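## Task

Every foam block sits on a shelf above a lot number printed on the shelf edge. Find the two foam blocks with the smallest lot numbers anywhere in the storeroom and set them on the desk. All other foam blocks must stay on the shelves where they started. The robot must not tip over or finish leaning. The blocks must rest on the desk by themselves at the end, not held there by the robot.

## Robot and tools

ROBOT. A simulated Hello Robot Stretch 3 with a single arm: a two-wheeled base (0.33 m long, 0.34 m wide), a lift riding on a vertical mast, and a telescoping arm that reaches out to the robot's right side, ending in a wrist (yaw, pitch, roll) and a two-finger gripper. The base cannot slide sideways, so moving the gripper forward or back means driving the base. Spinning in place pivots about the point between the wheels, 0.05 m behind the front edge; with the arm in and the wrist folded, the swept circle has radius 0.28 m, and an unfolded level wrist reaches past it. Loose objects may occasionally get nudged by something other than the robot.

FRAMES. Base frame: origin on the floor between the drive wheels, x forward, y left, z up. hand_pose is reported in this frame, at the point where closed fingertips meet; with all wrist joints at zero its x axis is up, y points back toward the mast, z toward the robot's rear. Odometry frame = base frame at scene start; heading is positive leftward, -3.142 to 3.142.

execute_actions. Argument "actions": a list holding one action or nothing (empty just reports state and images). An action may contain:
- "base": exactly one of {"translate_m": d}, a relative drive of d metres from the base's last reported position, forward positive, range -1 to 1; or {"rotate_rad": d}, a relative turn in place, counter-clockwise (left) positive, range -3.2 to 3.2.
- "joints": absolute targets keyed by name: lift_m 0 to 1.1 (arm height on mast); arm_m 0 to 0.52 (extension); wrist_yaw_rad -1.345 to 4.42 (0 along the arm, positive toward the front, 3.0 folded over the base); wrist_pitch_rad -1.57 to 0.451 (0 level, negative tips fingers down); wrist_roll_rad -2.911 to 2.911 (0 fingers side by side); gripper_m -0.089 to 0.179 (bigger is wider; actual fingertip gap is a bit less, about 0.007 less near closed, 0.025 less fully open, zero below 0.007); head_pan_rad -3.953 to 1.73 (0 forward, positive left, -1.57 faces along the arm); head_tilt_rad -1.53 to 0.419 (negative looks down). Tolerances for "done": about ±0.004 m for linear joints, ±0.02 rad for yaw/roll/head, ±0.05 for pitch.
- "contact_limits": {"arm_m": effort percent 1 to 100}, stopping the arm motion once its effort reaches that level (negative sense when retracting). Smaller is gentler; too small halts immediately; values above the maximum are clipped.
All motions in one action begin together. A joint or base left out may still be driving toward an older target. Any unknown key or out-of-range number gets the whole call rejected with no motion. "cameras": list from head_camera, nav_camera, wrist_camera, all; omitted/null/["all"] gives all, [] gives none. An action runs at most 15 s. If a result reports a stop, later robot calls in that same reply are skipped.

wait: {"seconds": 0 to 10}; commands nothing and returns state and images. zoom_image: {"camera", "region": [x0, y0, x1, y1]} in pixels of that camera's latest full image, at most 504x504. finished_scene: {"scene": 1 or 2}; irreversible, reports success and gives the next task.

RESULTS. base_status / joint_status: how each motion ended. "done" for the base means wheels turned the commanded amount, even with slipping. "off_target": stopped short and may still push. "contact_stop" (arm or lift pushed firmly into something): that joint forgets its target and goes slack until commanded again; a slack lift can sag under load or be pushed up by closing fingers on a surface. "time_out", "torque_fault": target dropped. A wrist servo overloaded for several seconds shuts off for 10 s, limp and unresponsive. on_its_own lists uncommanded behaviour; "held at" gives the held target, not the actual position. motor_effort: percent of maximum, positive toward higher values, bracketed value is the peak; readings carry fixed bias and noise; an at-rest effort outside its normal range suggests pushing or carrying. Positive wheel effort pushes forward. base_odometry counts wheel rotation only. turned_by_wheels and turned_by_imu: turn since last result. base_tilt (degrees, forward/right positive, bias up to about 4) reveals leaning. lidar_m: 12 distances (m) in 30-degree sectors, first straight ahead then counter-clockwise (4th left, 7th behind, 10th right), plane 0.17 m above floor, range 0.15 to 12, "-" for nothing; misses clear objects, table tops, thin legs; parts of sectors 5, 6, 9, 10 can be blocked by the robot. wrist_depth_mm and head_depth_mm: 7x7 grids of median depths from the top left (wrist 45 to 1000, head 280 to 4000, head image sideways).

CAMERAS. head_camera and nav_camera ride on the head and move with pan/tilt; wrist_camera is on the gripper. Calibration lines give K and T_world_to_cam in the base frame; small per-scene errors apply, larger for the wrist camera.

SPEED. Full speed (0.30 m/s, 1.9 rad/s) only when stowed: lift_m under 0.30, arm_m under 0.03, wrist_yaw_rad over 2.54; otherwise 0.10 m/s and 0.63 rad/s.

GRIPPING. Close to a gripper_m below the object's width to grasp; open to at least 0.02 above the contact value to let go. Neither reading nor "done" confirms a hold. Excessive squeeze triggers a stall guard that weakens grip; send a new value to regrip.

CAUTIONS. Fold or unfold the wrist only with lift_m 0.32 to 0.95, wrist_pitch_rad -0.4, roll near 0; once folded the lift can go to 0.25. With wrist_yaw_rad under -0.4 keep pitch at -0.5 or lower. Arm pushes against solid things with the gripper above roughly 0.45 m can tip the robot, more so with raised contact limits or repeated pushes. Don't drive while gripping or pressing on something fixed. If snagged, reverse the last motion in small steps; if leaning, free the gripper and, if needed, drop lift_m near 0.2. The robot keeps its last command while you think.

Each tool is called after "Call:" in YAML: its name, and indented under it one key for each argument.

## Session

Call:
execute_actions:
  actions: []

Scene clock: 0.00 s.
base_odometry: x=+0.000 y=+0.000 heading=+0.000 (m, m, rad; odometry frame)
turned_by_wheels: +0.000 (rad since the last result)
turned_by_imu: +0.000 (rad since the last result)
base_tilt: forward=+0.0 right=+3.4 (deg)
lidar_m: 0.97 1.18 2.01 1.96 1.13 0.74 0.68 0.69 0.86 2.34 2.37 1.55
head_depth_mm: 1629 1639 1663 1680 1695 1453 989 / 1602 1615 1631 1660 1666 1430 980 / 1576 1591 1599 1630 1658 1421 973 / 1548 1567 1593 1608 1623 1408 970 / 1540 1546 1556 1579 1598 1392 957 / 1518 1536 1550 1564 1585 1370 954 / 1496 1515 1535 1541 1567 1357 943
base_status: not commanded
joint_positions: lift_m=+0.527 arm_m=-0.002 wrist_yaw_rad=+3.015 wrist_pitch_rad=-0.374 wrist_roll_rad=-0.007 gripper_m=+0.037 head_pan_rad=-0.005 head_tilt_rad=-0.002
joint_status: not commanded
motor_effort: left_wheel=+0 right_wheel=+1 lift_m=+26 arm_m=+0 wrist_yaw_rad=+1 wrist_pitch_rad=+6 wrist_roll_rad=+1 gripper_m=+0 head_pan_rad=+0 head_tilt_rad=+1 (%)
hand_pose: x=+0.0077 y=+0.0845 z=+0.5497 quat_wxyz=(+0.175, +0.699, +0.088, +0.688) (m; base frame)
wrist_depth_mm: - - - - - - - / - - - - - - - / - - - - - - - / - - - - - - - / 914 932 - 940 991 961 976 / 790 787 - 800 822 801 823 / 691 686 688 695 701 699 718
pictures: head_camera (sideways: a quarter turn clockwise sets it upright), nav_camera (sideways: a quarter turn counterclockwise sets it upright), wrist_camera
camera_calibration (this result's frames):
head_camera: T_world_to_cam=[[-0.0377884, -0.017767, -0.999128, 1.3228], [-0.00367023, 0.999838, -0.0176408, 0.0299671], [0.999279, 0.00300041, -0.0378474, 0.00726957], [0, 0, 0, 1]] pos_world=[0.0428322, -0.00648183, 1.32245]
nav_camera: T_world_to_cam=[[0.00552899, 0.0432936, 0.999047, -1.2672], [0.0332275, -0.998519, 0.0430868, -0.00404165], [0.999433, 0.0329576, -0.00695934, -0.0400675], [0, 0, 0, 1]] pos_world=[0.0471854, 0.0521463, 1.26588]
wrist_camera: T_world_to_cam=[[0.993341, -0.107702, 0.040911, -0.0187069], [-0.0224174, -0.528998, -0.848327, 0.543773], [0.113008, 0.841761, -0.52789, 0.380102], [0, 0, 0, 1]] pos_world=[-0.0121823, -0.034315, 0.662714]
Images, in order (width x height): head_camera 896x504, nav_camera 672x504, wrist_camera 644x364.

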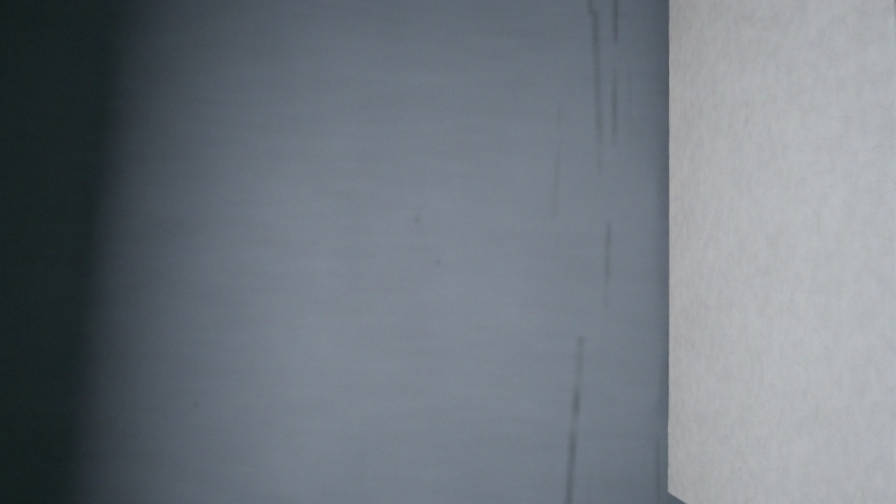

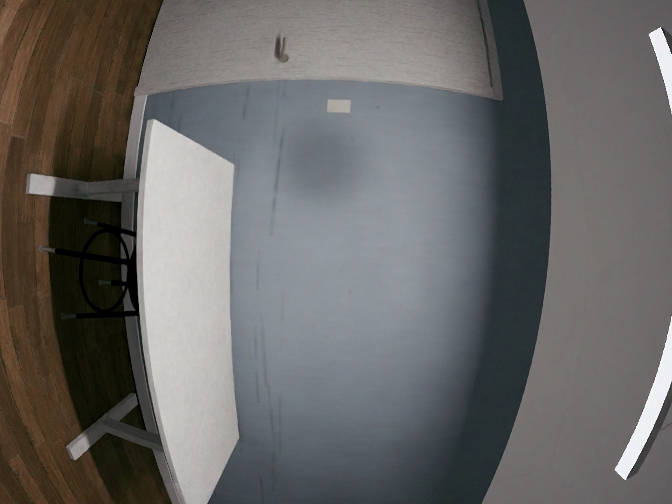

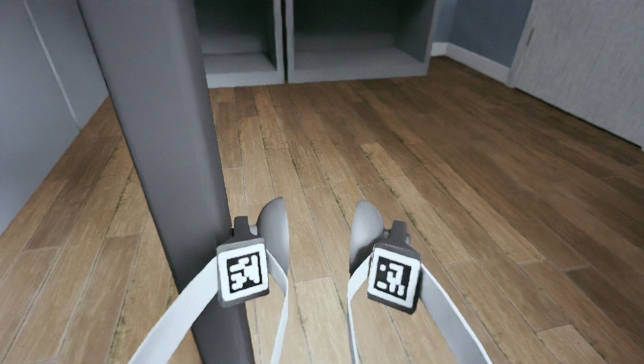

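Call:
execute_actions:
  actions:
    - {"joints":{"head_pan_rad":1.6,"head_tilt_rad":-0.25,"lift_m":0.27,"wrist_pitch_rad":-0.4}}
  cameras: ["head_camera","nav_camera"]

Scene clock: 5.90 s.
base_odometry: x=+0.000 y=+0.000 heading=+0.000 (m, m, rad; odometry frame)
turned_by_wheels: +0.000 (rad since the last result)
turned_by_imu: +0.001 (rad since the last result)
base_tilt: forward=+0.1 right=+3.5 (deg)
lidar_m: 0.98 1.18 2.01 1.96 1.13 0.74 0.68 0.69 0.86 2.35 2.37 1.54
head_depth_mm: 2170 2301 2406 2564 2588 2078 1600 / 2124 2279 2389 2517 2686 2053 1584 / 1806 2244 2410 2538 2664 2038 1580 / 1928 2205 2235 2191 2312 2027 1579 / 2136 2215 2369 2449 2598 2025 1565 / 2108 2192 2318 2430 2584 1984 1564 / 2091 2176 2283 2381 2465 1985 1557
base_status: not commanded
joint_positions: lift_m=+0.271 arm_m=-0.002 wrist_yaw_rad=+3.015 wrist_pitch_rad=-0.416 wrist_roll_rad=-0.007 gripper_m=+0.037 head_pan_rad=+1.593 head_tilt_rad=-0.247
joint_status: all done
motor_effort: left_wheel=+0(1) right_wheel=+1(1) lift_m=+10(19) arm_m=+0(0) wrist_yaw_rad=+0(0) wrist_pitch_rad=+5(5) wrist_roll_rad=+1(1) gripper_m=+0(1) head_pan_rad=+2(30) head_tilt_rad=-1(15) (%)
hand_pose: x=+0.0070 y=+0.0795 z=+0.2839 quat_wxyz=(+0.189, +0.697, +0.103, +0.684) (m; base frame)
wrist_depth_mm: - - - - - - - / - - - - - - - / 805 813 838 838 837 860 880 / 650 651 668 665 662 678 684 / 540 546 - 553 569 560 582 / 478 - - - 488 476 489 / - - - - 413 420 423
pictures: head_camera (sideways: a quarter turn clockwise sets it upright), nav_camera (sideways: a quarter turn counterclockwise sets it upright)
camera_calibration (this result's frames):
head_camera: T_world_to_cam=[[0.0240781, -0.277953, -0.960293, 1.27155], [-0.99929, -0.0345246, -0.0150629, 0.032679], [-0.028967, 0.959974, -0.278587, 0.326908], [0, 0, 0, 1]] pos_world=[0.0115088, 0.0407371, 1.31263]
nav_camera: T_world_to_cam=[[-0.0487503, 0.245963, 0.968052, -1.2262], [0.997062, 0.0693149, 0.0325996, 0.00374409], [-0.0590822, 0.966798, -0.24862, 0.280964], [0, 0, 0, 1]] pos_world=[-0.0469108, 0.0297055, 1.25676]
Images, in order (width x height): head_camera 896x504, nav_camera 672x504.

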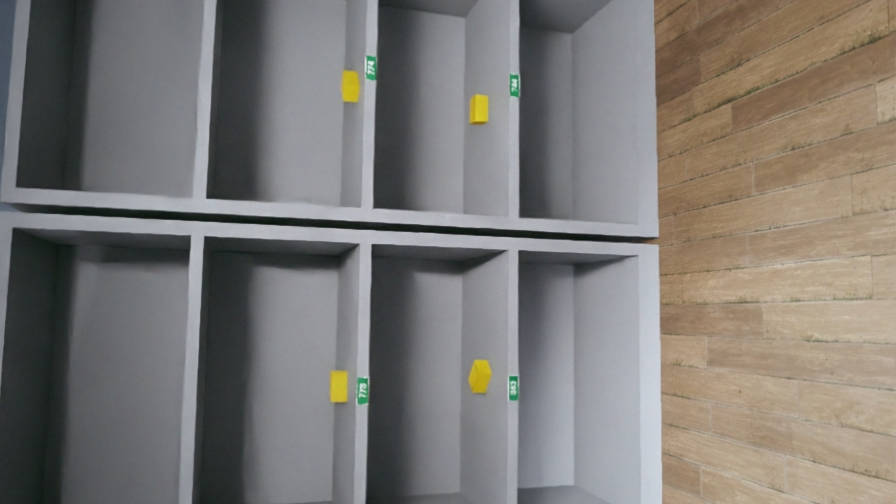

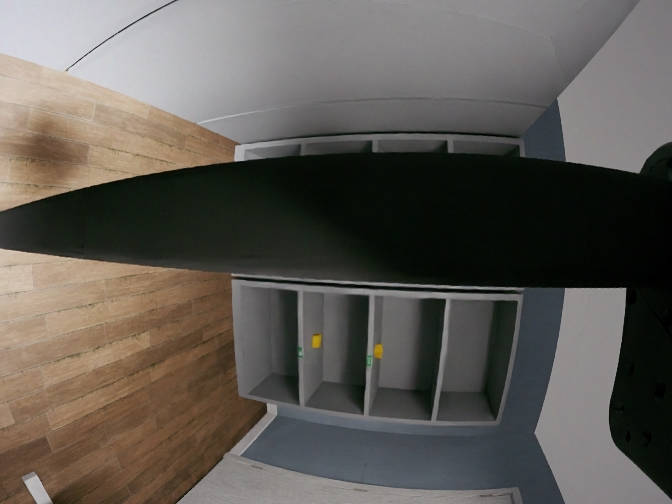

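Call:
zoom_image:
  camera: "head_camera"
  region: [460,350,540,410]

Call:
execute_actions:
  actions:
    - {"joints":{"head_pan_rad":-1.75}}
  cameras: ["head_camera","nav_camera"]

Region (460, 350, 540, 410) of head_camera's 896x504 image, scaled by 6.300, with more detail than that image has; it fills the top 378 rows of this view, and the rest is white.

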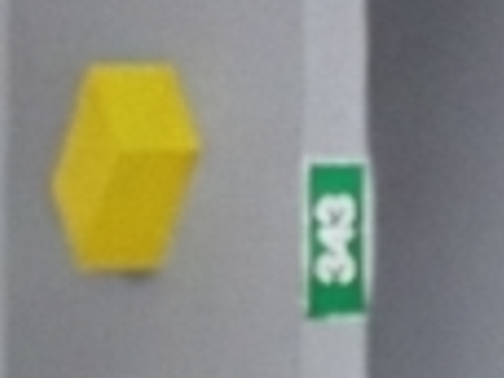

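Scene clock: 12.40 s.
base_odometry: x=+0.000 y=+0.000 heading=+0.000 (m, m, rad; odometry frame)
turned_by_wheels: +0.000 (rad since the last result)
turned_by_imu: +0.001 (rad since the last result)
base_tilt: forward=+0.1 right=+3.5 (deg)
lidar_m: 0.97 1.18 2.01 1.96 1.13 0.74 0.68 0.69 0.86 2.34 2.36 1.54
head_depth_mm: 1110 1127 1147 1161 1172 1199 1203 / 2288 2409 1387 1409 1437 1462 1471 / 2235 2354 2517 2675 2733 2042 1591 / 2170 2330 2461 2586 2703 2036 1589 / 2123 2238 2338 2485 2602 2006 1569 / 2066 2189 2298 2438 2514 2020 1569 / 1996 2102 2211 2354 2454 1990 1556
base_status: not commanded
joint_positions: lift_m=+0.271 arm_m=-0.002 wrist_yaw_rad=+3.015 wrist_pitch_rad=-0.416 wrist_roll_rad=-0.007 gripper_m=+0.037 head_pan_rad=-1.743 head_tilt_rad=-0.247
joint_status: all done
motor_effort: left_wheel=+0(1) right_wheel=+1(1) lift_m=+10(10) arm_m=+1(0) wrist_yaw_rad=+0(0) wrist_pitch_rad=+5(6) wrist_roll_rad=+1(1) gripper_m=+0(0) head_pan_rad=-3(34) head_tilt_rad=-1(1) (%)
hand_pose: x=+0.0070 y=+0.0795 z=+0.2839 quat_wxyz=(+0.189, +0.697, +0.103, +0.684) (m; base frame)
wrist_depth_mm: - - - - - - - / - - - - - - - / 802 805 833 819 839 851 856 / 646 659 661 666 682 678 684 / 541 550 - 552 564 568 571 / 476 - - - 483 480 483 / - - - - 416 419 422
pictures: head_camera (sideways: a quarter turn clockwise sets it upright), nav_camera (sideways: a quarter turn counterclockwise sets it upright)
camera_calibration (this result's frames):
head_camera: T_world_to_cam=[[0.029991, 0.27756, -0.96024, 1.27145], [0.9872, -0.158772, -0.0150605, 0.0205583], [-0.15664, -0.947498, -0.278769, 0.327923], [0, 0, 0, 1]] pos_world=[-0.0070613, -0.0389322, 1.31262]
nav_camera: T_world_to_cam=[[0.000385395, -0.250928, 0.968006, -1.22644], [-0.991722, 0.124202, 0.0325907, 0.0158874], [-0.128406, -0.960005, -0.248803, 0.281625], [0, 0, 0, 1]] pos_world=[0.0523909, -0.0393597, 1.25675]
Images, in order (width x height): head_camera 896x504, nav_camera 672x504.

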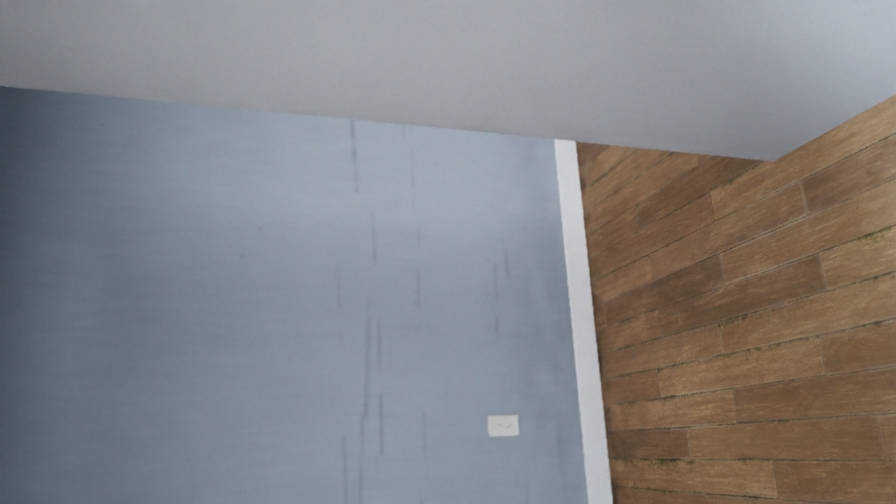

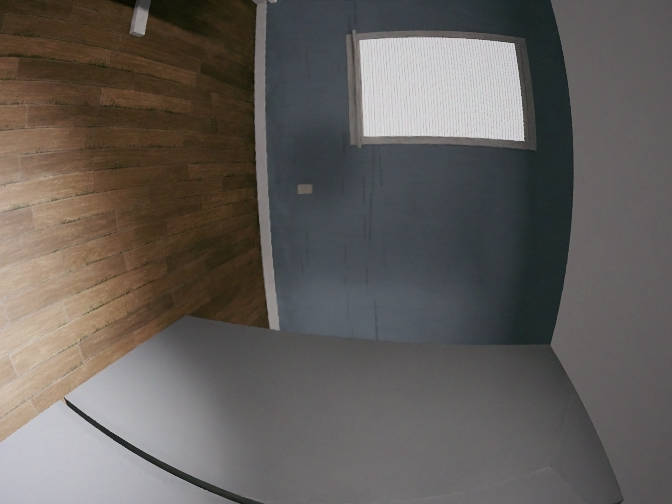

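Call:
execute_actions:
  actions:
    - {"base":{"rotate_rad":-1.6},"joints":{"head_pan_rad":-1.2}}
  cameras: []

Call:
execute_actions:
  actions:
    - {"base":{"translate_m":1}}
  cameras: []

Call:
execute_actions:
  actions:
    - {"base":{"translate_m":0.9}}
  cameras: ["nav_camera"]

Scene clock: 23.03 s.
base_odometry: x=+0.000 y=+0.000 heading=-1.600 (m, m, rad; odometry frame)
turned_by_wheels: -1.600 (rad since the last result)
turned_by_imu: -1.576 (rad since the last result)
base_tilt: forward=+0.1 right=+3.5 (deg)
lidar_m: 2.34 2.36 1.54 0.98 1.18 1.97 1.95 1.17 0.75 0.68 0.69 0.85
head_depth_mm: 553 578 607 638 674 711 757 / 564 592 623 656 694 733 779 / 576 603 636 673 710 755 803 / 589 620 652 689 731 775 830 / 603 636 671 710 755 802 856 / 617 652 687 724 774 829 888 / 635 670 714 753 803 863 926
base_status: done
joint_positions: lift_m=+0.271 arm_m=-0.002 wrist_yaw_rad=+3.015 wrist_pitch_rad=-0.416 wrist_roll_rad=-0.007 gripper_m=+0.037 head_pan_rad=-1.207 head_tilt_rad=-0.247
joint_status: all done
motor_effort: left_wheel=+3(15) right_wheel=-1(6) lift_m=+10(10) arm_m=+0(0) wrist_yaw_rad=+0(0) wrist_pitch_rad=+5(5) wrist_roll_rad=+1(1) gripper_m=+0(0) head_pan_rad=+2(26) head_tilt_rad=+0(1) (%)
hand_pose: x=+0.0070 y=+0.0794 z=+0.2839 quat_wxyz=(+0.189, +0.697, +0.103, +0.684) (m; base frame)
wrist_depth_mm: - - - - - - - / - - - - - - - / 795 811 834 835 856 851 863 / 646 636 657 653 661 676 685 / 542 548 - 554 571 561 566 / 476 - - - 486 479 483 / - - - - 411 416 419
pictures: none
No camera images: the call's "cameras" was empty. Leave "cameras" out to get every camera's image.

Scene clock: 27.97 s.
base_odometry: x=-0.029 y=-1.000 heading=-1.600 (m, m, rad; odometry frame)
turned_by_wheels: +0.000 (rad since the last result)
turned_by_imu: +0.004 (rad since the last result)
base_tilt: forward=+0.0 right=+3.4 (deg)
lidar_m: 1.36 1.37 1.69 1.30 1.73 1.44 2.96 0.90 0.58 0.53 0.53 1.49
head_depth_mm: 418 439 461 485 513 539 574 / 428 449 472 497 524 557 592 / 437 461 483 509 539 574 610 / 448 471 496 523 554 590 631 / 458 482 508 538 570 607 652 / 470 494 522 553 588 628 675 / 480 507 537 569 610 655 712
base_status: done
joint_positions: lift_m=+0.271 arm_m=-0.002 wrist_yaw_rad=+3.015 wrist_pitch_rad=-0.416 wrist_roll_rad=-0.007 gripper_m=+0.037 head_pan_rad=-1.207 head_tilt_rad=-0.247
joint_status: not commanded
motor_effort: left_wheel=+2(14) right_wheel=-1(3) lift_m=+10(10) arm_m=+0(0) wrist_yaw_rad=+0(0) wrist_pitch_rad=+5(5) wrist_roll_rad=+1(1) gripper_m=+0(0) head_pan_rad=+2(2) head_tilt_rad=-1(1) (%)
hand_pose: x=+0.0070 y=+0.0794 z=+0.2839 quat_wxyz=(+0.189, +0.697, +0.103, +0.684) (m; base frame)
wrist_depth_mm: - - - - - - - / - - - - - - - / 807 786 830 831 851 855 871 / 640 643 654 660 666 677 676 / 545 540 - 549 565 549 565 / 481 - - - 486 480 485 / - - - - 416 418 422
pictures: none
No camera images: the call's "cameras" was empty. Leave "cameras" out to get every camera's image.

Scene clock: 32.67 s.
base_odometry: x=-0.055 y=-1.899 heading=-1.600 (m, m, rad; odometry frame)
turned_by_wheels: +0.000 (rad since the last result)
turned_by_imu: +0.004 (rad since the last result)
base_tilt: forward=+0.0 right=+3.5 (deg)
lidar_m: 0.47 0.48 0.59 1.19 1.64 2.18 3.63 0.68 0.69 1.86 0.80 0.52
head_depth_mm: 1576 1660 1758 1852 1948 2002 1604 / 1622 1699 1777 1876 1999 2080 1598 / 1656 1729 1841 1943 2065 2041 1597 / 1651 1757 1849 1973 2075 2039 1574 / 1236 1297 1387 1474 1582 1691 1530 / 956 1007 1054 1109 1162 1229 1288 / 789 817 849 888 919 949 993
base_status: done
joint_positions: lift_m=+0.271 arm_m=-0.002 wrist_yaw_rad=+3.015 wrist_pitch_rad=-0.416 wrist_roll_rad=-0.007 gripper_m=+0.037 head_pan_rad=-1.207 head_tilt_rad=-0.247
joint_status: not commanded
motor_effort: left_wheel=+1(14) right_wheel=-1(6) lift_m=+11(11) arm_m=+0(0) wrist_yaw_rad=+0(0) wrist_pitch_rad=+5(5) wrist_roll_rad=+1(1) gripper_m=+0(0) head_pan_rad=+1(2) head_tilt_rad=-1(1) (%)
hand_pose: x=+0.0070 y=+0.0794 z=+0.2838 quat_wxyz=(+0.189, +0.697, +0.103, +0.684) (m; base frame)
wrist_depth_mm: - - - - 884 605 458 / - - - - 921 615 461 / 803 799 839 858 827 632 469 / 644 651 663 672 673 629 485 / 538 547 - 556 569 560 475 / 475 - - - 484 485 469 / - - - - 414 419 419
pictures: nav_camera (sideways: a quarter turn counterclockwise sets it upright)
camera_calibration (this result's frames):
nav_camera: T_world_to_cam=[[0.128611, -0.215913, 0.967905, -1.22709], [-0.916084, -0.399661, 0.0325715, 0.015451], [0.379801, -0.890872, -0.249196, 0.279036], [0, 0, 0, 1]] pos_world=[0.0659931, -0.0101846, 1.25674]
Images, in order (width x height): nav_camera 672x504.

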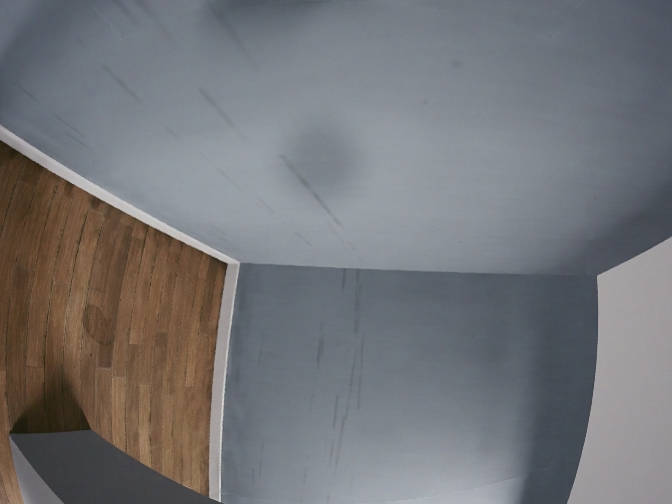

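Call:
execute_actions:
  actions:
    - {"base":{"rotate_rad":-1.5},"joints":{"head_pan_rad":-1.7}}
  cameras: []

Call:
execute_actions:
  actions:
    - {"base":{"translate_m":0.7}}
  cameras: []

Call:
execute_actions:
  actions:
    - {"base":{"translate_m":0.68}}
  cameras: ["nav_camera","head_camera"]

Scene clock: 44.27 s.
base_odometry: x=-0.055 y=-1.899 heading=-3.100 (m, m, rad; odometry frame)
turned_by_wheels: -1.500 (rad since the last result)
turned_by_imu: -1.477 (rad since the last result)
base_tilt: forward=+0.0 right=+3.5 (deg)
lidar_m: 1.86 0.73 0.50 0.47 0.48 0.63 1.45 1.65 2.02 2.14 0.68 0.73
head_depth_mm: 3777 3896 - 3805 2908 2063 1605 / - - - - 2949 2049 1583 / - - - - 2871 2039 1594 / 4000 - - - 2835 2036 1594 / 3867 - - - 2835 2009 1563 / 3873 - - - 2774 1999 1561 / 3716 3032 2952 2911 2512 1979 1555
base_status: done
joint_positions: lift_m=+0.271 arm_m=-0.001 wrist_yaw_rad=+3.015 wrist_pitch_rad=-0.416 wrist_roll_rad=-0.007 gripper_m=+0.037 head_pan_rad=-1.693 head_tilt_rad=-0.247
joint_status: all done
motor_effort: left_wheel=+2(14) right_wheel=-1(6) lift_m=+10(10) arm_m=+0(0) wrist_yaw_rad=+0(0) wrist_pitch_rad=+6(6) wrist_roll_rad=+1(1) gripper_m=+0(0) head_pan_rad=-4(25) head_tilt_rad=-1(1) (%)
hand_pose: x=+0.0070 y=+0.0794 z=+0.2838 quat_wxyz=(+0.189, +0.697, +0.103, +0.684) (m; base frame)
wrist_depth_mm: 424 - 459 481 504 534 557 / 457 - 505 528 556 588 617 / 501 522 546 583 626 647 697 / 531 556 599 618 645 684 681 / 540 543 - 556 568 562 573 / 473 - - - 481 479 482 / - - - - 415 419 422
pictures: none
No camera images: the call's "cameras" was empty. Leave "cameras" out to get every camera's image.

Scene clock: 48.40 s.
base_odometry: x=-0.754 y=-1.929 heading=-3.100 (m, m, rad; odometry frame)
turned_by_wheels: +0.000 (rad since the last result)
turned_by_imu: +0.003 (rad since the last result)
base_tilt: forward=+0.0 right=+3.4 (deg)
lidar_m: 1.16 0.80 0.55 0.52 0.53 0.69 1.62 2.26 0.53 0.50 0.51 1.24
head_depth_mm: 436 461 490 521 556 606 1514 / 429 453 480 510 543 583 627 / 422 445 470 499 532 569 613 / 416 437 462 489 520 557 598 / 408 430 454 481 509 545 583 / 401 422 445 471 499 532 571 / 395 415 437 462 491 523 557
base_status: done
joint_positions: lift_m=+0.271 arm_m=-0.001 wrist_yaw_rad=+3.015 wrist_pitch_rad=-0.416 wrist_roll_rad=-0.007 gripper_m=+0.037 head_pan_rad=-1.693 head_tilt_rad=-0.247
joint_status: not commanded
motor_effort: left_wheel=+2(14) right_wheel=-1(3) lift_m=+11(11) arm_m=+0(1) wrist_yaw_rad=+0(0) wrist_pitch_rad=+5(5) wrist_roll_rad=+1(1) gripper_m=+0(0) head_pan_rad=-3(2) head_tilt_rad=-1(1) (%)
hand_pose: x=+0.0070 y=+0.0794 z=+0.2838 quat_wxyz=(+0.189, +0.697, +0.103, +0.684) (m; base frame)
wrist_depth_mm: 467 - 514 532 554 584 610 / 507 - 549 580 605 647 687 / 546 573 610 632 669 715 755 / 583 606 634 673 667 695 676 / 544 545 - 551 569 565 559 / 475 - - - 489 481 477 / - - - - 415 417 422
pictures: none
No camera images: the call's "cameras" was empty. Leave "cameras" out to get every camera's image.

Scene clock: 52.40 s.
base_odometry: x=-1.434 y=-1.957 heading=-3.099 (m, m, rad; odometry frame)
turned_by_wheels: +0.000 (rad since the last result)
turned_by_imu: +0.003 (rad since the last result)
base_tilt: forward=+0.1 right=+3.4 (deg)
lidar_m: 0.49 0.50 0.60 0.57 0.58 0.76 1.77 0.69 0.70 2.33 0.75 0.51
head_depth_mm: 1235 1273 1384 1297 1540 1225 1453 / 1768 1358 1389 1463 1519 1640 1510 / 2081 2192 2294 2415 2429 1919 1593 / 3829 3157 3348 3531 2681 2031 1584 / 3849 - - - 2824 2031 1569 / 3697 3944 - - 2811 2004 1567 / 3581 3578 3533 3547 2661 1966 1549
base_status: done
joint_positions: lift_m=+0.271 arm_m=-0.001 wrist_yaw_rad=+3.015 wrist_pitch_rad=-0.416 wrist_roll_rad=-0.007 gripper_m=+0.037 head_pan_rad=-1.693 head_tilt_rad=-0.247
joint_status: not commanded
motor_effort: left_wheel=+1(14) right_wheel=-1(6) lift_m=+10(11) arm_m=+0(1) wrist_yaw_rad=+0(0) wrist_pitch_rad=+5(5) wrist_roll_rad=+1(1) gripper_m=-1(0) head_pan_rad=-2(2) head_tilt_rad=+0(1) (%)
hand_pose: x=+0.0070 y=+0.0794 z=+0.2838 quat_wxyz=(+0.189, +0.697, +0.103, +0.684) (m; base frame)
wrist_depth_mm: 517 - 554 574 597 618 497 / 547 - 599 622 659 668 506 / 607 607 653 686 716 706 520 / 621 643 654 660 677 652 518 / 537 541 - 546 566 555 508 / 481 - - - 484 475 477 / - - - - 411 418 422
pictures: head_camera (sideways: a quarter turn clockwise sets it upright), nav_camera (sideways: a quarter turn counterclockwise sets it upright)
camera_calibration (this result's frames):
head_camera: T_world_to_cam=[[0.0163101, 0.279242, -0.960082, 1.27132], [0.993839, -0.109805, -0.0150535, 0.0205086], [-0.109626, -0.953922, -0.279312, 0.328344], [0, 0, 0, 1]] pos_world=[-0.00512283, -0.0395408, 1.3126]
nav_camera: T_world_to_cam=[[0.0127131, -0.251146, 0.967866, -1.22633], [-0.996648, 0.0750436, 0.0325639, 0.0159523], [-0.0808105, -0.965036, -0.249351, 0.282048], [0, 0, 0, 1]] pos_world=[0.0542818, -0.0369997, 1.25673]
Images, in order (width x height): head_camera 896x504, nav_camera 672x504.

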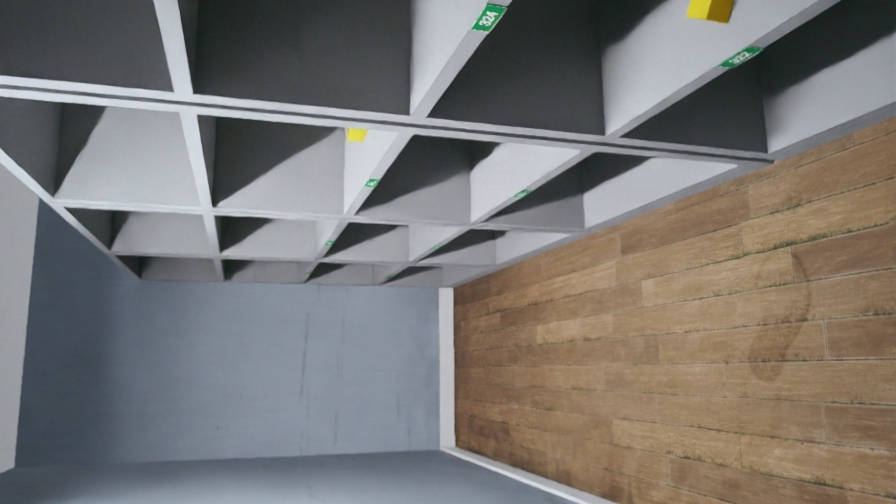

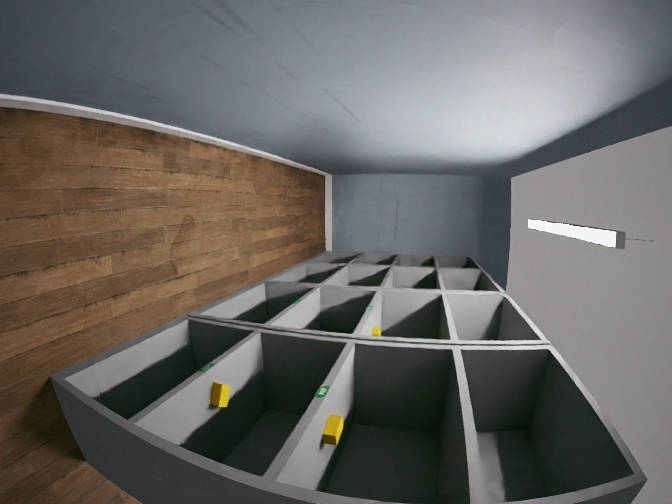

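Call:
execute_actions:
  actions:
    - {"base":{"translate_m":0.07}}
  cameras: []

Call:
execute_actions:
  actions:
    - {"base":{"rotate_rad":-1.515},"joints":{"head_pan_rad":-0.75,"head_tilt_rad":-0.45}}
  cameras: []

Call:
execute_actions:
  actions:
    - {"base":{"translate_m":1}}
  cameras: ["nav_camera","head_camera"]

Call:
execute_actions:
  actions:
    - {"base":{"translate_m":0.9}}
  cameras: ["nav_camera","head_camera"]

Scene clock: 62.50 s.
base_odometry: x=-1.504 y=-1.960 heading=-3.099 (m, m, rad; odometry frame)
turned_by_wheels: +0.000 (rad since the last result)
turned_by_imu: +0.001 (rad since the last result)
base_tilt: forward=+0.0 right=+3.5 (deg)
lidar_m: 0.42 0.43 0.56 0.57 0.58 0.76 1.79 0.74 1.39 2.20 0.64 0.44
head_depth_mm: 1247 1310 1377 1433 1549 1392 1509 / 2117 2177 2300 1591 1575 1672 1545 / 2473 2258 2335 2450 2561 2033 1591 / 3870 3973 - 3575 2867 2041 1573 / 3822 3996 - - 2831 2023 1564 / 3719 3991 - - 2765 2019 1567 / 3051 3051 2988 2981 2545 1993 1555
base_status: done
joint_positions: lift_m=+0.271 arm_m=-0.001 wrist_yaw_rad=+3.015 wrist_pitch_rad=-0.416 wrist_roll_rad=-0.007 gripper_m=+0.037 head_pan_rad=-1.693 head_tilt_rad=-0.247
joint_status: not commanded
motor_effort: left_wheel=+2(13) right_wheel=+0(7) lift_m=+11(11) arm_m=+0(1) wrist_yaw_rad=+0(0) wrist_pitch_rad=+5(5) wrist_roll_rad=+1(1) gripper_m=+1(1) head_pan_rad=-2(3) head_tilt_rad=-1(1) (%)
hand_pose: x=+0.0070 y=+0.0794 z=+0.2838 quat_wxyz=(+0.189, +0.697, +0.103, +0.684) (m; base frame)
wrist_depth_mm: 513 - 552 571 614 589 426 / 558 - 600 634 664 594 436 / 597 620 653 679 716 608 442 / 627 640 662 669 666 602 454 / 541 538 - 555 566 547 440 / 478 - - - 483 480 446 / - - - - 413 420 421
pictures: none
No camera images: the call's "cameras" was empty. Leave "cameras" out to get every camera's image.

Scene clock: 64.70 s.
base_odometry: x=-1.504 y=-1.960 heading=+1.669 (m, m, rad; odometry frame)
turned_by_wheels: -1.515 (rad since the last result)
turned_by_imu: -1.492 (rad since the last result)
base_tilt: forward=+0.1 right=+3.4 (deg)
lidar_m: 1.67 0.60 0.43 0.42 0.43 0.59 0.57 0.59 0.81 2.18 0.75 1.45
head_depth_mm: 651 733 838 976 1173 1540 1362 / 615 665 731 836 977 1179 1321 / 1206 1292 961 840 938 1033 1202 / 1333 1433 1030 1606 1213 1484 1309 / 1393 1491 1137 1638 1308 1535 1342 / 1302 1396 1480 1578 1790 1598 1328 / 1211 1313 1438 1591 1861 1607 1317
base_status: done
joint_positions: lift_m=+0.271 arm_m=-0.001 wrist_yaw_rad=+3.015 wrist_pitch_rad=-0.416 wrist_roll_rad=-0.007 gripper_m=+0.037 head_pan_rad=-0.757 head_tilt_rad=-0.445
joint_status: all done
motor_effort: left_wheel=+2(15) right_wheel=-2(7) lift_m=+11(10) arm_m=+0(0) wrist_yaw_rad=+0(0) wrist_pitch_rad=+5(6) wrist_roll_rad=+1(1) gripper_m=+0(0) head_pan_rad=+2(29) head_tilt_rad=-2(15) (%)
hand_pose: x=+0.0070 y=+0.0794 z=+0.2838 quat_wxyz=(+0.189, +0.697, +0.103, +0.684) (m; base frame)
wrist_depth_mm: 395 - 418 427 440 454 467 / 429 - 458 464 486 497 519 / 470 476 499 515 533 554 574 / 507 515 537 566 582 605 626 / 535 546 - 545 561 561 559 / 478 - - - 481 480 484 / - - - - 414 417 421
pictures: none
No camera images: the call's "cameras" was empty. Leave "cameras" out to get every camera's image.

Scene clock: 69.63 s.
base_odometry: x=-1.602 y=-0.965 heading=+1.669 (m, m, rad; odometry frame)
turned_by_wheels: +0.000 (rad since the last result)
turned_by_imu: +0.004 (rad since the last result)
base_tilt: forward=+0.1 right=+3.3 (deg)
lidar_m: 1.66 0.60 0.44 0.42 0.44 0.60 1.57 1.63 0.78 1.04 0.68 1.39
head_depth_mm: 559 592 633 677 812 940 1170 / 1095 1160 705 752 803 885 1025 / 1198 1283 1044 1479 1213 1025 1152 / 1321 1439 1026 1604 1214 1492 1298 / 1336 1445 1191 1623 1348 1525 1333 / 1240 1335 1402 1546 1723 1597 1329 / 1155 1250 1385 1615 1889 1603 1322
base_status: done
joint_positions: lift_m=+0.271 arm_m=-0.001 wrist_yaw_rad=+3.015 wrist_pitch_rad=-0.416 wrist_roll_rad=-0.007 gripper_m=+0.037 head_pan_rad=-0.757 head_tilt_rad=-0.445
joint_status: not commanded
motor_effort: left_wheel=+1(14) right_wheel=-1(4) lift_m=+10(11) arm_m=-1(0) wrist_yaw_rad=+0(0) wrist_pitch_rad=+5(5) wrist_roll_rad=+1(1) gripper_m=+0(1) head_pan_rad=+3(2) head_tilt_rad=-1(1) (%)
hand_pose: x=+0.0070 y=+0.0793 z=+0.2838 quat_wxyz=(+0.189, +0.697, +0.103, +0.684) (m; base frame)
wrist_depth_mm: 403 - 421 429 442 462 469 / 430 - 459 470 491 501 517 / 479 483 500 520 541 559 579 / 517 531 541 562 593 610 616 / 539 542 - 549 573 564 571 / 476 - - - 485 479 482 / - - - - 412 415 422
pictures: head_camera (sideways: a quarter turn clockwise sets it upright), nav_camera (sideways: a quarter turn counterclockwise sets it upright)
camera_calibration (this result's frames):
head_camera: T_world_to_cam=[[-0.348292, 0.304384, -0.886591, 1.17763], [0.675574, 0.73719, -0.0123039, 0.0188668], [0.649841, -0.603242, -0.462391, 0.561964], [0, 0, 0, 1]] pos_world=[0.0322277, -0.0333602, 1.30416]
nav_camera: T_world_to_cam=[[0.344424, -0.265825, 0.900394, -1.14027], [-0.647237, -0.761953, 0.0226323, 0.0267578], [0.680042, -0.590563, -0.434487, 0.518345], [0, 0, 0, 1]] pos_world=[0.0575601, 0.0233909, 1.2513]
Images, in order (width x height): head_camera 896x504, nav_camera 672x504.

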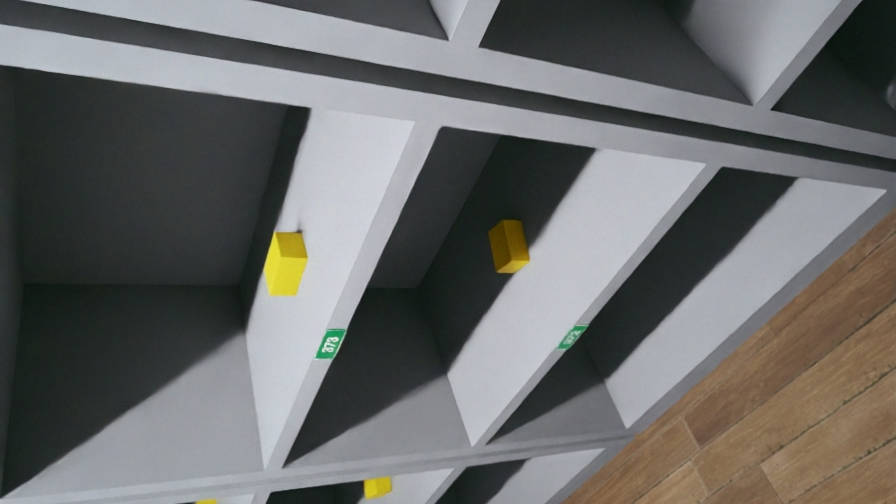

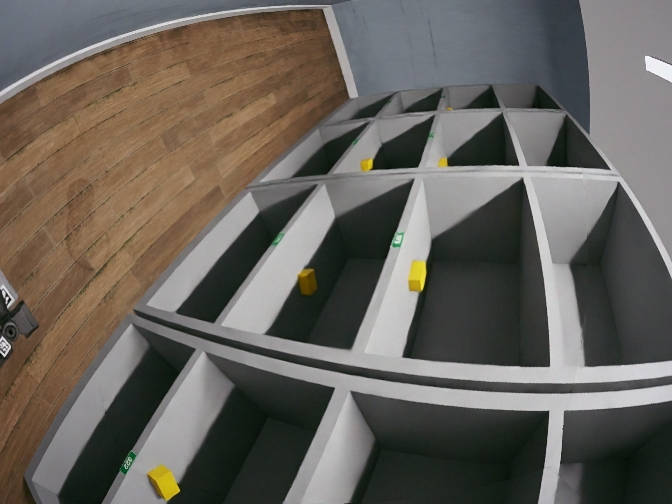

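Scene clock: 74.33 s.
base_odometry: x=-1.690 y=-0.069 heading=+1.669 (m, m, rad; odometry frame)
turned_by_wheels: +0.000 (rad since the last result)
turned_by_imu: +0.004 (rad since the last result)
base_tilt: forward=+0.0 right=+3.5 (deg)
lidar_m: 1.66 0.60 0.44 0.43 0.44 0.60 1.66 1.47 0.75 1.04 0.69 1.43
head_depth_mm: 555 599 655 708 917 961 858 / 1002 651 691 742 817 911 1140 / 1209 1289 1033 1447 1129 1005 1111 / 1328 1443 1027 1599 1216 1481 1295 / 1374 1477 1204 1621 1358 1535 1339 / 1274 1374 1444 1548 1741 1597 1326 / 1191 1278 1415 1603 1880 1616 1324
base_status: done
joint_positions: lift_m=+0.271 arm_m=-0.001 wrist_yaw_rad=+3.015 wrist_pitch_rad=-0.416 wrist_roll_rad=-0.007 gripper_m=+0.037 head_pan_rad=-0.757 head_tilt_rad=-0.445
joint_status: not commanded
motor_effort: left_wheel=+1(14) right_wheel=+0(5) lift_m=+10(10) arm_m=+0(0) wrist_yaw_rad=+0(0) wrist_pitch_rad=+5(6) wrist_roll_rad=+1(1) gripper_m=+0(0) head_pan_rad=+2(3) head_tilt_rad=-2(1) (%)
hand_pose: x=+0.0070 y=+0.0793 z=+0.2838 quat_wxyz=(+0.189, +0.697, +0.103, +0.684) (m; base frame)
wrist_depth_mm: 403 - 427 436 446 457 475 / 435 - 459 479 489 505 518 / 478 489 507 528 545 560 583 / 520 522 555 562 597 608 635 / 540 542 - 547 567 556 563 / 477 - - - 483 482 477 / - - - - 414 418 419
pictures: head_camera (sideways: a quarter turn clockwise sets it upright), nav_camera (sideways: a quarter turn counterclockwise sets it upright)
camera_calibration (this result's frames):
head_camera: T_world_to_cam=[[-0.348367, 0.304454, -0.886537, 1.17756], [0.675573, 0.737191, -0.0123021, 0.0188645], [0.649802, -0.603206, -0.462494, 0.562098], [0, 0, 0, 1]] pos_world=[0.0322279, -0.0333604, 1.30415]
nav_camera: T_world_to_cam=[[0.3445, -0.265897, 0.900344, -1.14021], [-0.647235, -0.761955, 0.0226262, 0.0267658], [0.680005, -0.590528, -0.434591, 0.518481], [0, 0, 0, 1]] pos_world=[0.0575558, 0.0233949, 1.2513]
Images, in order (width x height): head_camera 896x504, nav_camera 672x504.

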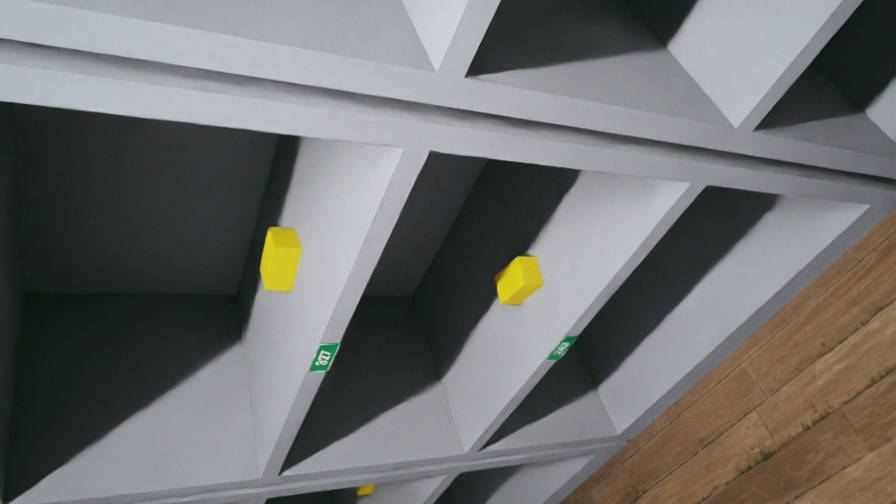

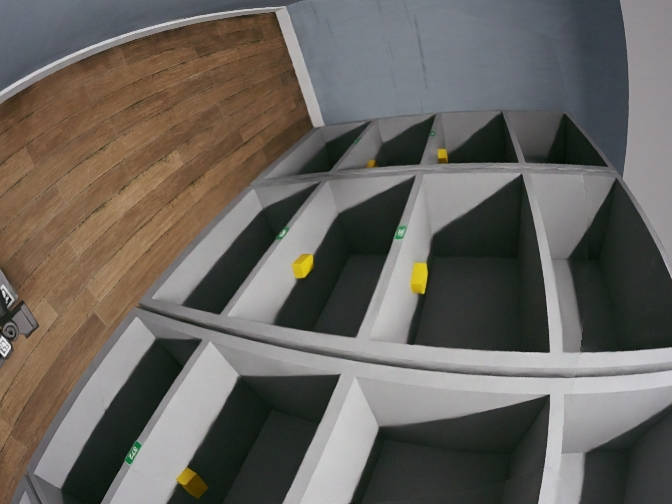

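Call:
zoom_image:
  camera: "head_camera"
  region: [520,320,600,380]

Call:
execute_actions:
  actions:
    - {"base":{"translate_m":0.85}}
  cameras: ["head_camera"]

Region (520, 320, 600, 380) of head_camera's 896x504 image, scaled by 6.300, with more detail than that image has; it fills the top 378 rows of this view, and the rest is white.

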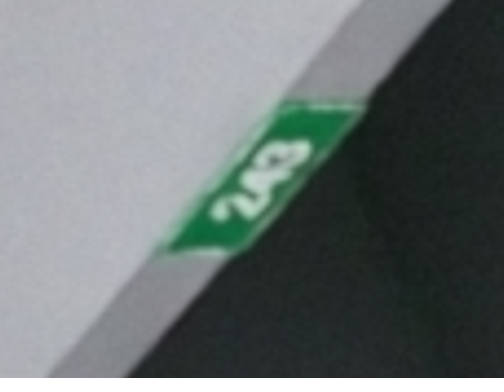

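Scene clock: 81.97 s.
base_odometry: x=-1.773 y=+0.777 heading=+1.669 (m, m, rad; odometry frame)
turned_by_wheels: +0.000 (rad since the last result)
turned_by_imu: +0.004 (rad since the last result)
base_tilt: forward=+0.1 right=+3.5 (deg)
lidar_m: 1.44 0.60 0.44 0.42 0.44 0.61 1.68 1.45 0.70 1.04 0.74 1.48
head_depth_mm: 643 725 828 750 1130 968 1187 / 612 663 731 794 965 967 1254 / 1055 720 771 824 915 1020 1184 / 1342 1445 1028 1611 1208 1488 1301 / 1456 1559 1148 1634 1352 1521 1339 / 1368 1468 1541 1629 1814 1610 1318 / 1267 1361 1484 1606 1780 1618 1319
base_status: done
joint_positions: lift_m=+0.271 arm_m=-0.001 wrist_yaw_rad=+3.015 wrist_pitch_rad=-0.416 wrist_roll_rad=-0.007 gripper_m=+0.037 head_pan_rad=-0.757 head_tilt_rad=-0.445
joint_status: not commanded
motor_effort: left_wheel=+1(13) right_wheel=+0(7) lift_m=+11(11) arm_m=+0(1) wrist_yaw_rad=+0(0) wrist_pitch_rad=+6(5) wrist_roll_rad=+1(1) gripper_m=+0(1) head_pan_rad=+2(3) head_tilt_rad=-2(1) (%)
hand_pose: x=+0.0070 y=+0.0793 z=+0.2838 quat_wxyz=(+0.189, +0.697, +0.103, +0.684) (m; base frame)
wrist_depth_mm: 403 - 422 433 450 456 468 / 433 - 462 471 490 502 517 / 476 487 506 520 539 557 579 / 515 522 545 563 590 611 632 / 538 540 - 549 566 560 565 / 481 - - - 485 476 481 / - - - - 415 418 422
pictures: head_camera (sideways: a quarter turn clockwise sets it upright)
camera_calibration (this result's frames):
head_camera: T_world_to_cam=[[-0.34839, 0.304476, -0.886521, 1.17754], [0.675572, 0.737191, -0.0123016, 0.0188638], [0.64979, -0.603194, -0.462525, 0.562138], [0, 0, 0, 1]] pos_world=[0.0322279, -0.0333604, 1.30415]
Images, in order (width x height): head_camera 896x504.

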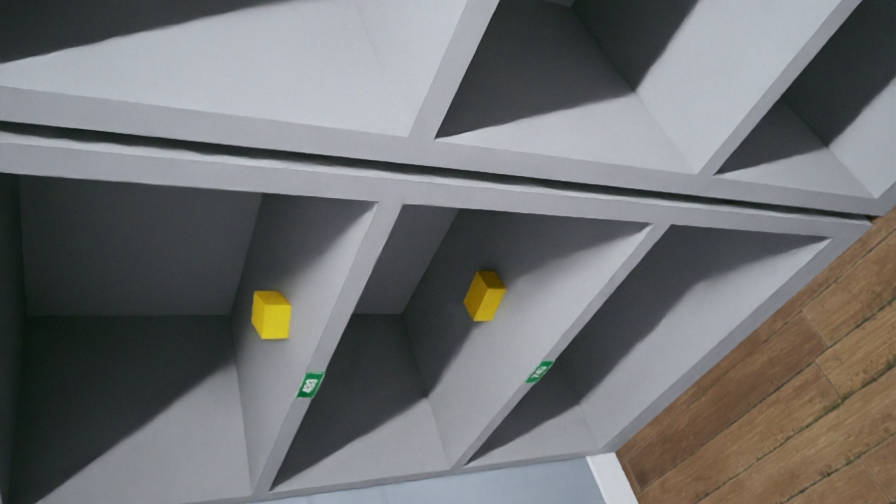

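Call:
zoom_image:
  camera: "head_camera"
  region: [280,340,580,420]

Call:
execute_actions:
  actions:
    - {"base":{"translate_m":0.15},"joints":{"lift_m":0.44,"gripper_m":0.179,"head_pan_rad":-1.57,"head_tilt_rad":-0.8}}
  cameras: []

Call:
execute_actions:
  actions:
    - {"joints":{"wrist_yaw_rad":0,"arm_m":0.2,"wrist_pitch_rad":-0.15}}
  cameras: ["wrist_camera"]

Region (280, 340, 580, 420) of head_camera's 896x504 image, scaled by 1.680, with more detail than that image has; it fills the top 134 rows of this view, and the rest is white.

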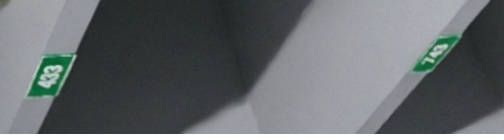

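Scene clock: 92.60 s.
base_odometry: x=-1.788 y=+0.926 heading=+1.669 (m, m, rad; odometry frame)
turned_by_wheels: +0.000 (rad since the last result)
turned_by_imu: +0.001 (rad since the last result)
base_tilt: forward=+0.0 right=+3.4 (deg)
lidar_m: 1.29 0.60 0.44 0.42 0.44 0.60 1.68 0.84 0.80 1.04 0.66 1.34
head_depth_mm: 851 618 1179 1026 1355 1283 1155 / 841 613 1176 1005 1351 1279 1180 / 835 632 1190 999 1383 1288 1183 / 831 630 1187 1018 1372 1293 1184 / 818 627 1199 1017 1368 1293 1164 / 813 624 1153 1017 1310 1289 1142 / 760 620 865 934 1086 1286 1141
base_status: done
joint_positions: lift_m=+0.439 arm_m=-0.001 wrist_yaw_rad=+3.015 wrist_pitch_rad=-0.417 wrist_roll_rad=-0.007 gripper_m=+0.179 head_pan_rad=-1.563 head_tilt_rad=-0.790
joint_status: all done
motor_effort: left_wheel=+0(12) right_wheel=+0(6) lift_m=+38(42) arm_m=-1(1) wrist_yaw_rad=+0(0) wrist_pitch_rad=+5(6) wrist_roll_rad=+1(1) gripper_m=+0(84) head_pan_rad=-2(30) head_tilt_rad=-4(16) (%)
hand_pose: x=+0.0070 y=+0.0793 z=+0.4522 quat_wxyz=(+0.190, +0.697, +0.103, +0.684) (m; base frame)
wrist_depth_mm: 400 - 424 433 443 452 475 / 436 - 461 474 489 499 521 / 478 484 501 517 540 559 576 / 525 539 559 575 609 625 654 / 580 610 643 655 673 695 728 / - 647 673 666 678 677 687 / 568 577 580 590 590 587 579
pictures: none
No camera images: the call's "cameras" was empty. Leave "cameras" out to get every camera's image.

Scene clock: 95.90 s.
base_odometry: x=-1.788 y=+0.926 heading=+1.669 (m, m, rad; odometry frame)
turned_by_wheels: +0.000 (rad since the last result)
turned_by_imu: +0.075 (rad since the last result)
base_tilt: forward=-0.1 right=+3.1 (deg)
lidar_m: 1.26 0.56 0.43 0.42 0.45 0.65 2.37 0.81 0.84 0.88 0.66 1.30
head_depth_mm: 852 622 1178 1035 1362 1280 1157 / 850 618 1183 996 1355 1276 1156 / 846 639 1180 1033 1386 - 1156 / 839 638 1204 1025 1411 1271 1151 / 835 634 1197 1021 1397 1301 1147 / 786 656 966 968 1204 1295 1147 / 641 631 760 899 1343 1290 1144
base_status: not commanded
joint_positions: lift_m=+0.440 arm_m=+0.198 wrist_yaw_rad=-0.056 wrist_pitch_rad=-0.201 wrist_roll_rad=-0.009 gripper_m=+0.179 head_pan_rad=-1.564 head_tilt_rad=-0.792
joint_status: wrist_yaw_rad off_target (ended at -0.056, target +0.000); wrist_pitch_rad off_target (ended at -0.201, target -0.150); the others done
on_its_own: arm_m is at rest, and its effort (+20) is outside its rest range (-14 to +14); wrist_yaw_rad is at rest, and its effort (+40) is outside its rest range (-12 to +12)
motor_effort: left_wheel=-11(38) right_wheel=+0(28) lift_m=+31(38) arm_m=+20(27) wrist_yaw_rad=+40(63) wrist_pitch_rad=+18(19) wrist_roll_rad=+2(2) gripper_m=-1(8) head_pan_rad=-2(2) head_tilt_rad=-3(3) (%)
hand_pose: x=-0.0352 y=-0.5890 z=+0.5037 quat_wxyz=(+0.705, +0.052, -0.702, -0.090) (m; base frame)
wrist_depth_mm: 340 486 544 539 533 528 525 / 334 419 443 464 489 253 370 / 212 217 223 229 233 239 244 / 163 160 160 160 158 156 158 / 170 506 701 167 165 162 158 / - 554 737 729 732 726 626 / 363 518 614 619 627 637 617
pictures: wrist_camera
camera_calibration (this result's frames):
wrist_camera: T_world_to_cam=[[-0.997992, 0.0442694, 0.0453074, -0.0295806], [-0.0254068, 0.375455, -0.926492, 0.719506], [-0.0580261, -0.925783, -0.373576, -0.197251], [0, 0, 0, 1]] pos_world=[-0.0226866, -0.451444, 0.594268]
Images, in order (width x height): wrist_camera 644x364.

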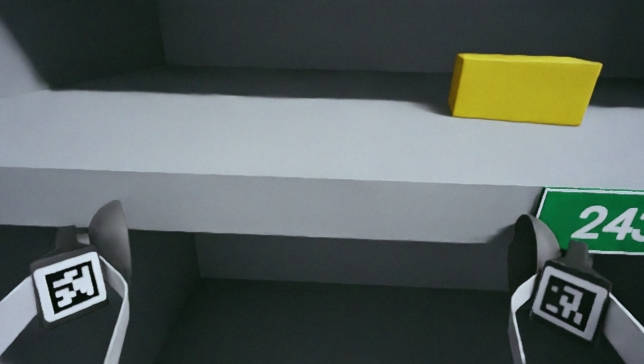

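Call:
execute_actions:
  actions:
    - {"base":{"rotate_rad":-0.078},"joints":{"wrist_yaw_rad":0,"arm_m":0.12}}
  cameras: []

Call:
execute_actions:
  actions:
    - {"base":{"translate_m":-0.125},"joints":{"lift_m":0.515}}
  cameras: ["wrist_camera"]

Scene clock: 104.60 s.
base_odometry: x=-1.788 y=+0.926 heading=+1.591 (m, m, rad; odometry frame)
turned_by_wheels: -0.078 (rad since the last result)
turned_by_imu: -0.047 (rad since the last result)
base_tilt: forward=+0.0 right=+3.5 (deg)
lidar_m: 1.27 0.58 0.43 0.42 0.44 0.62 1.88 0.81 0.81 0.99 0.65 1.31
head_depth_mm: 843 615 1182 1025 1368 1283 1154 / 836 633 1177 1001 1355 1280 1157 / 829 631 1183 1015 1378 - 1124 / 821 628 1198 1020 1372 1289 1144 / 815 623 1195 1010 1362 1283 1144 / 810 643 1088 991 1243 1293 1148 / 698 641 771 897 1203 1289 1142
base_status: done
joint_positions: lift_m=+0.440 arm_m=+0.120 wrist_yaw_rad=-0.072 wrist_pitch_rad=-0.174 wrist_roll_rad=-0.011 gripper_m=+0.179 head_pan_rad=-1.564 head_tilt_rad=-0.792
joint_status: wrist_yaw_rad off_target (ended at -0.072, target +0.000); the others done
on_its_own: wrist_yaw_rad is held at -0.073, not at your +0.000, by its stall guard, which is not easing now
motor_effort: left_wheel=+2(19) right_wheel=-1(31) lift_m=+32(31) arm_m=-3(18) wrist_yaw_rad=-1(20) wrist_pitch_rad=+8(17) wrist_roll_rad=+3(6) gripper_m=+1(6) head_pan_rad=-2(2) head_tilt_rad=-3(3) (%)
hand_pose: x=-0.0392 y=-0.5128 z=+0.5103 quat_wxyz=(+0.706, +0.037, -0.702, -0.087) (m; base frame)
wrist_depth_mm: 398 590 596 607 616 612 610 / 381 486 534 580 337 530 579 / 228 234 241 248 257 267 274 / 371 485 234 236 237 237 241 / 383 654 766 777 786 767 622 / - 670 769 756 755 778 572 / 414 604 634 633 637 643 608
pictures: none
No camera images: the call's "cameras" was empty. Leave "cameras" out to get every camera's image.

Scene clock: 106.83 s.
base_odometry: x=-1.786 y=+0.801 heading=+1.591 (m, m, rad; odometry frame)
turned_by_wheels: +0.000 (rad since the last result)
turned_by_imu: +0.000 (rad since the last result)
base_tilt: forward=+0.1 right=+3.5 (deg)
lidar_m: 1.40 0.59 0.44 0.43 0.44 0.63 1.90 1.43 0.73 1.04 0.71 1.44
head_depth_mm: 843 614 1175 1029 1339 1276 1157 / 836 611 1170 1025 1363 1294 - / 700 631 1173 992 1383 - 1130 / 822 628 1191 1005 1397 1285 1150 / 818 623 1192 1014 1371 1291 1144 / 811 622 1188 1017 1395 1286 1143 / 810 643 1114 1009 1242 1290 1139
base_status: done
joint_positions: lift_m=+0.514 arm_m=+0.120 wrist_yaw_rad=-0.072 wrist_pitch_rad=-0.173 wrist_roll_rad=-0.011 gripper_m=+0.179 head_pan_rad=-1.564 head_tilt_rad=-0.792
joint_status: all done
on_its_own: wrist_yaw_rad is held at -0.073, not at your +0.000, by its stall guard, which is not easing now
motor_effort: left_wheel=+1(5) right_wheel=-1(6) lift_m=+38(38) arm_m=-3(3) wrist_yaw_rad=-1(1) wrist_pitch_rad=+8(8) wrist_roll_rad=+4(3) gripper_m=+0(0) head_pan_rad=-2(3) head_tilt_rad=-3(3) (%)
hand_pose: x=-0.0392 y=-0.5129 z=+0.5851 quat_wxyz=(+0.706, +0.037, -0.702, -0.086) (m; base frame)
wrist_depth_mm: 565 601 604 600 602 606 484 / 558 630 637 644 641 637 485 / 499 517 526 372 564 586 478 / 330 338 345 347 358 368 373 / 259 250 254 257 261 273 270 / - 818 807 815 813 694 344 / 585 704 717 726 724 683 497
pictures: wrist_camera
camera_calibration (this result's frames):
wrist_camera: T_world_to_cam=[[-0.996999, 0.0607768, 0.0479431, -0.0336742], [-0.0236718, 0.350301, -0.936338, 0.75922], [-0.0737021, -0.934663, -0.347811, -0.116796], [0, 0, 0, 1]] pos_world=[-0.0242092, -0.373074, 0.671878]
Images, in order (width x height): wrist_camera 644x364.

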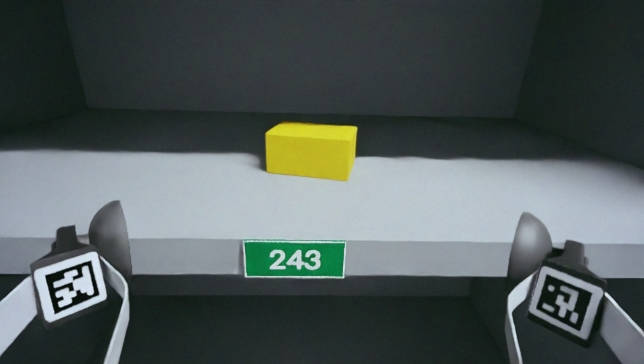

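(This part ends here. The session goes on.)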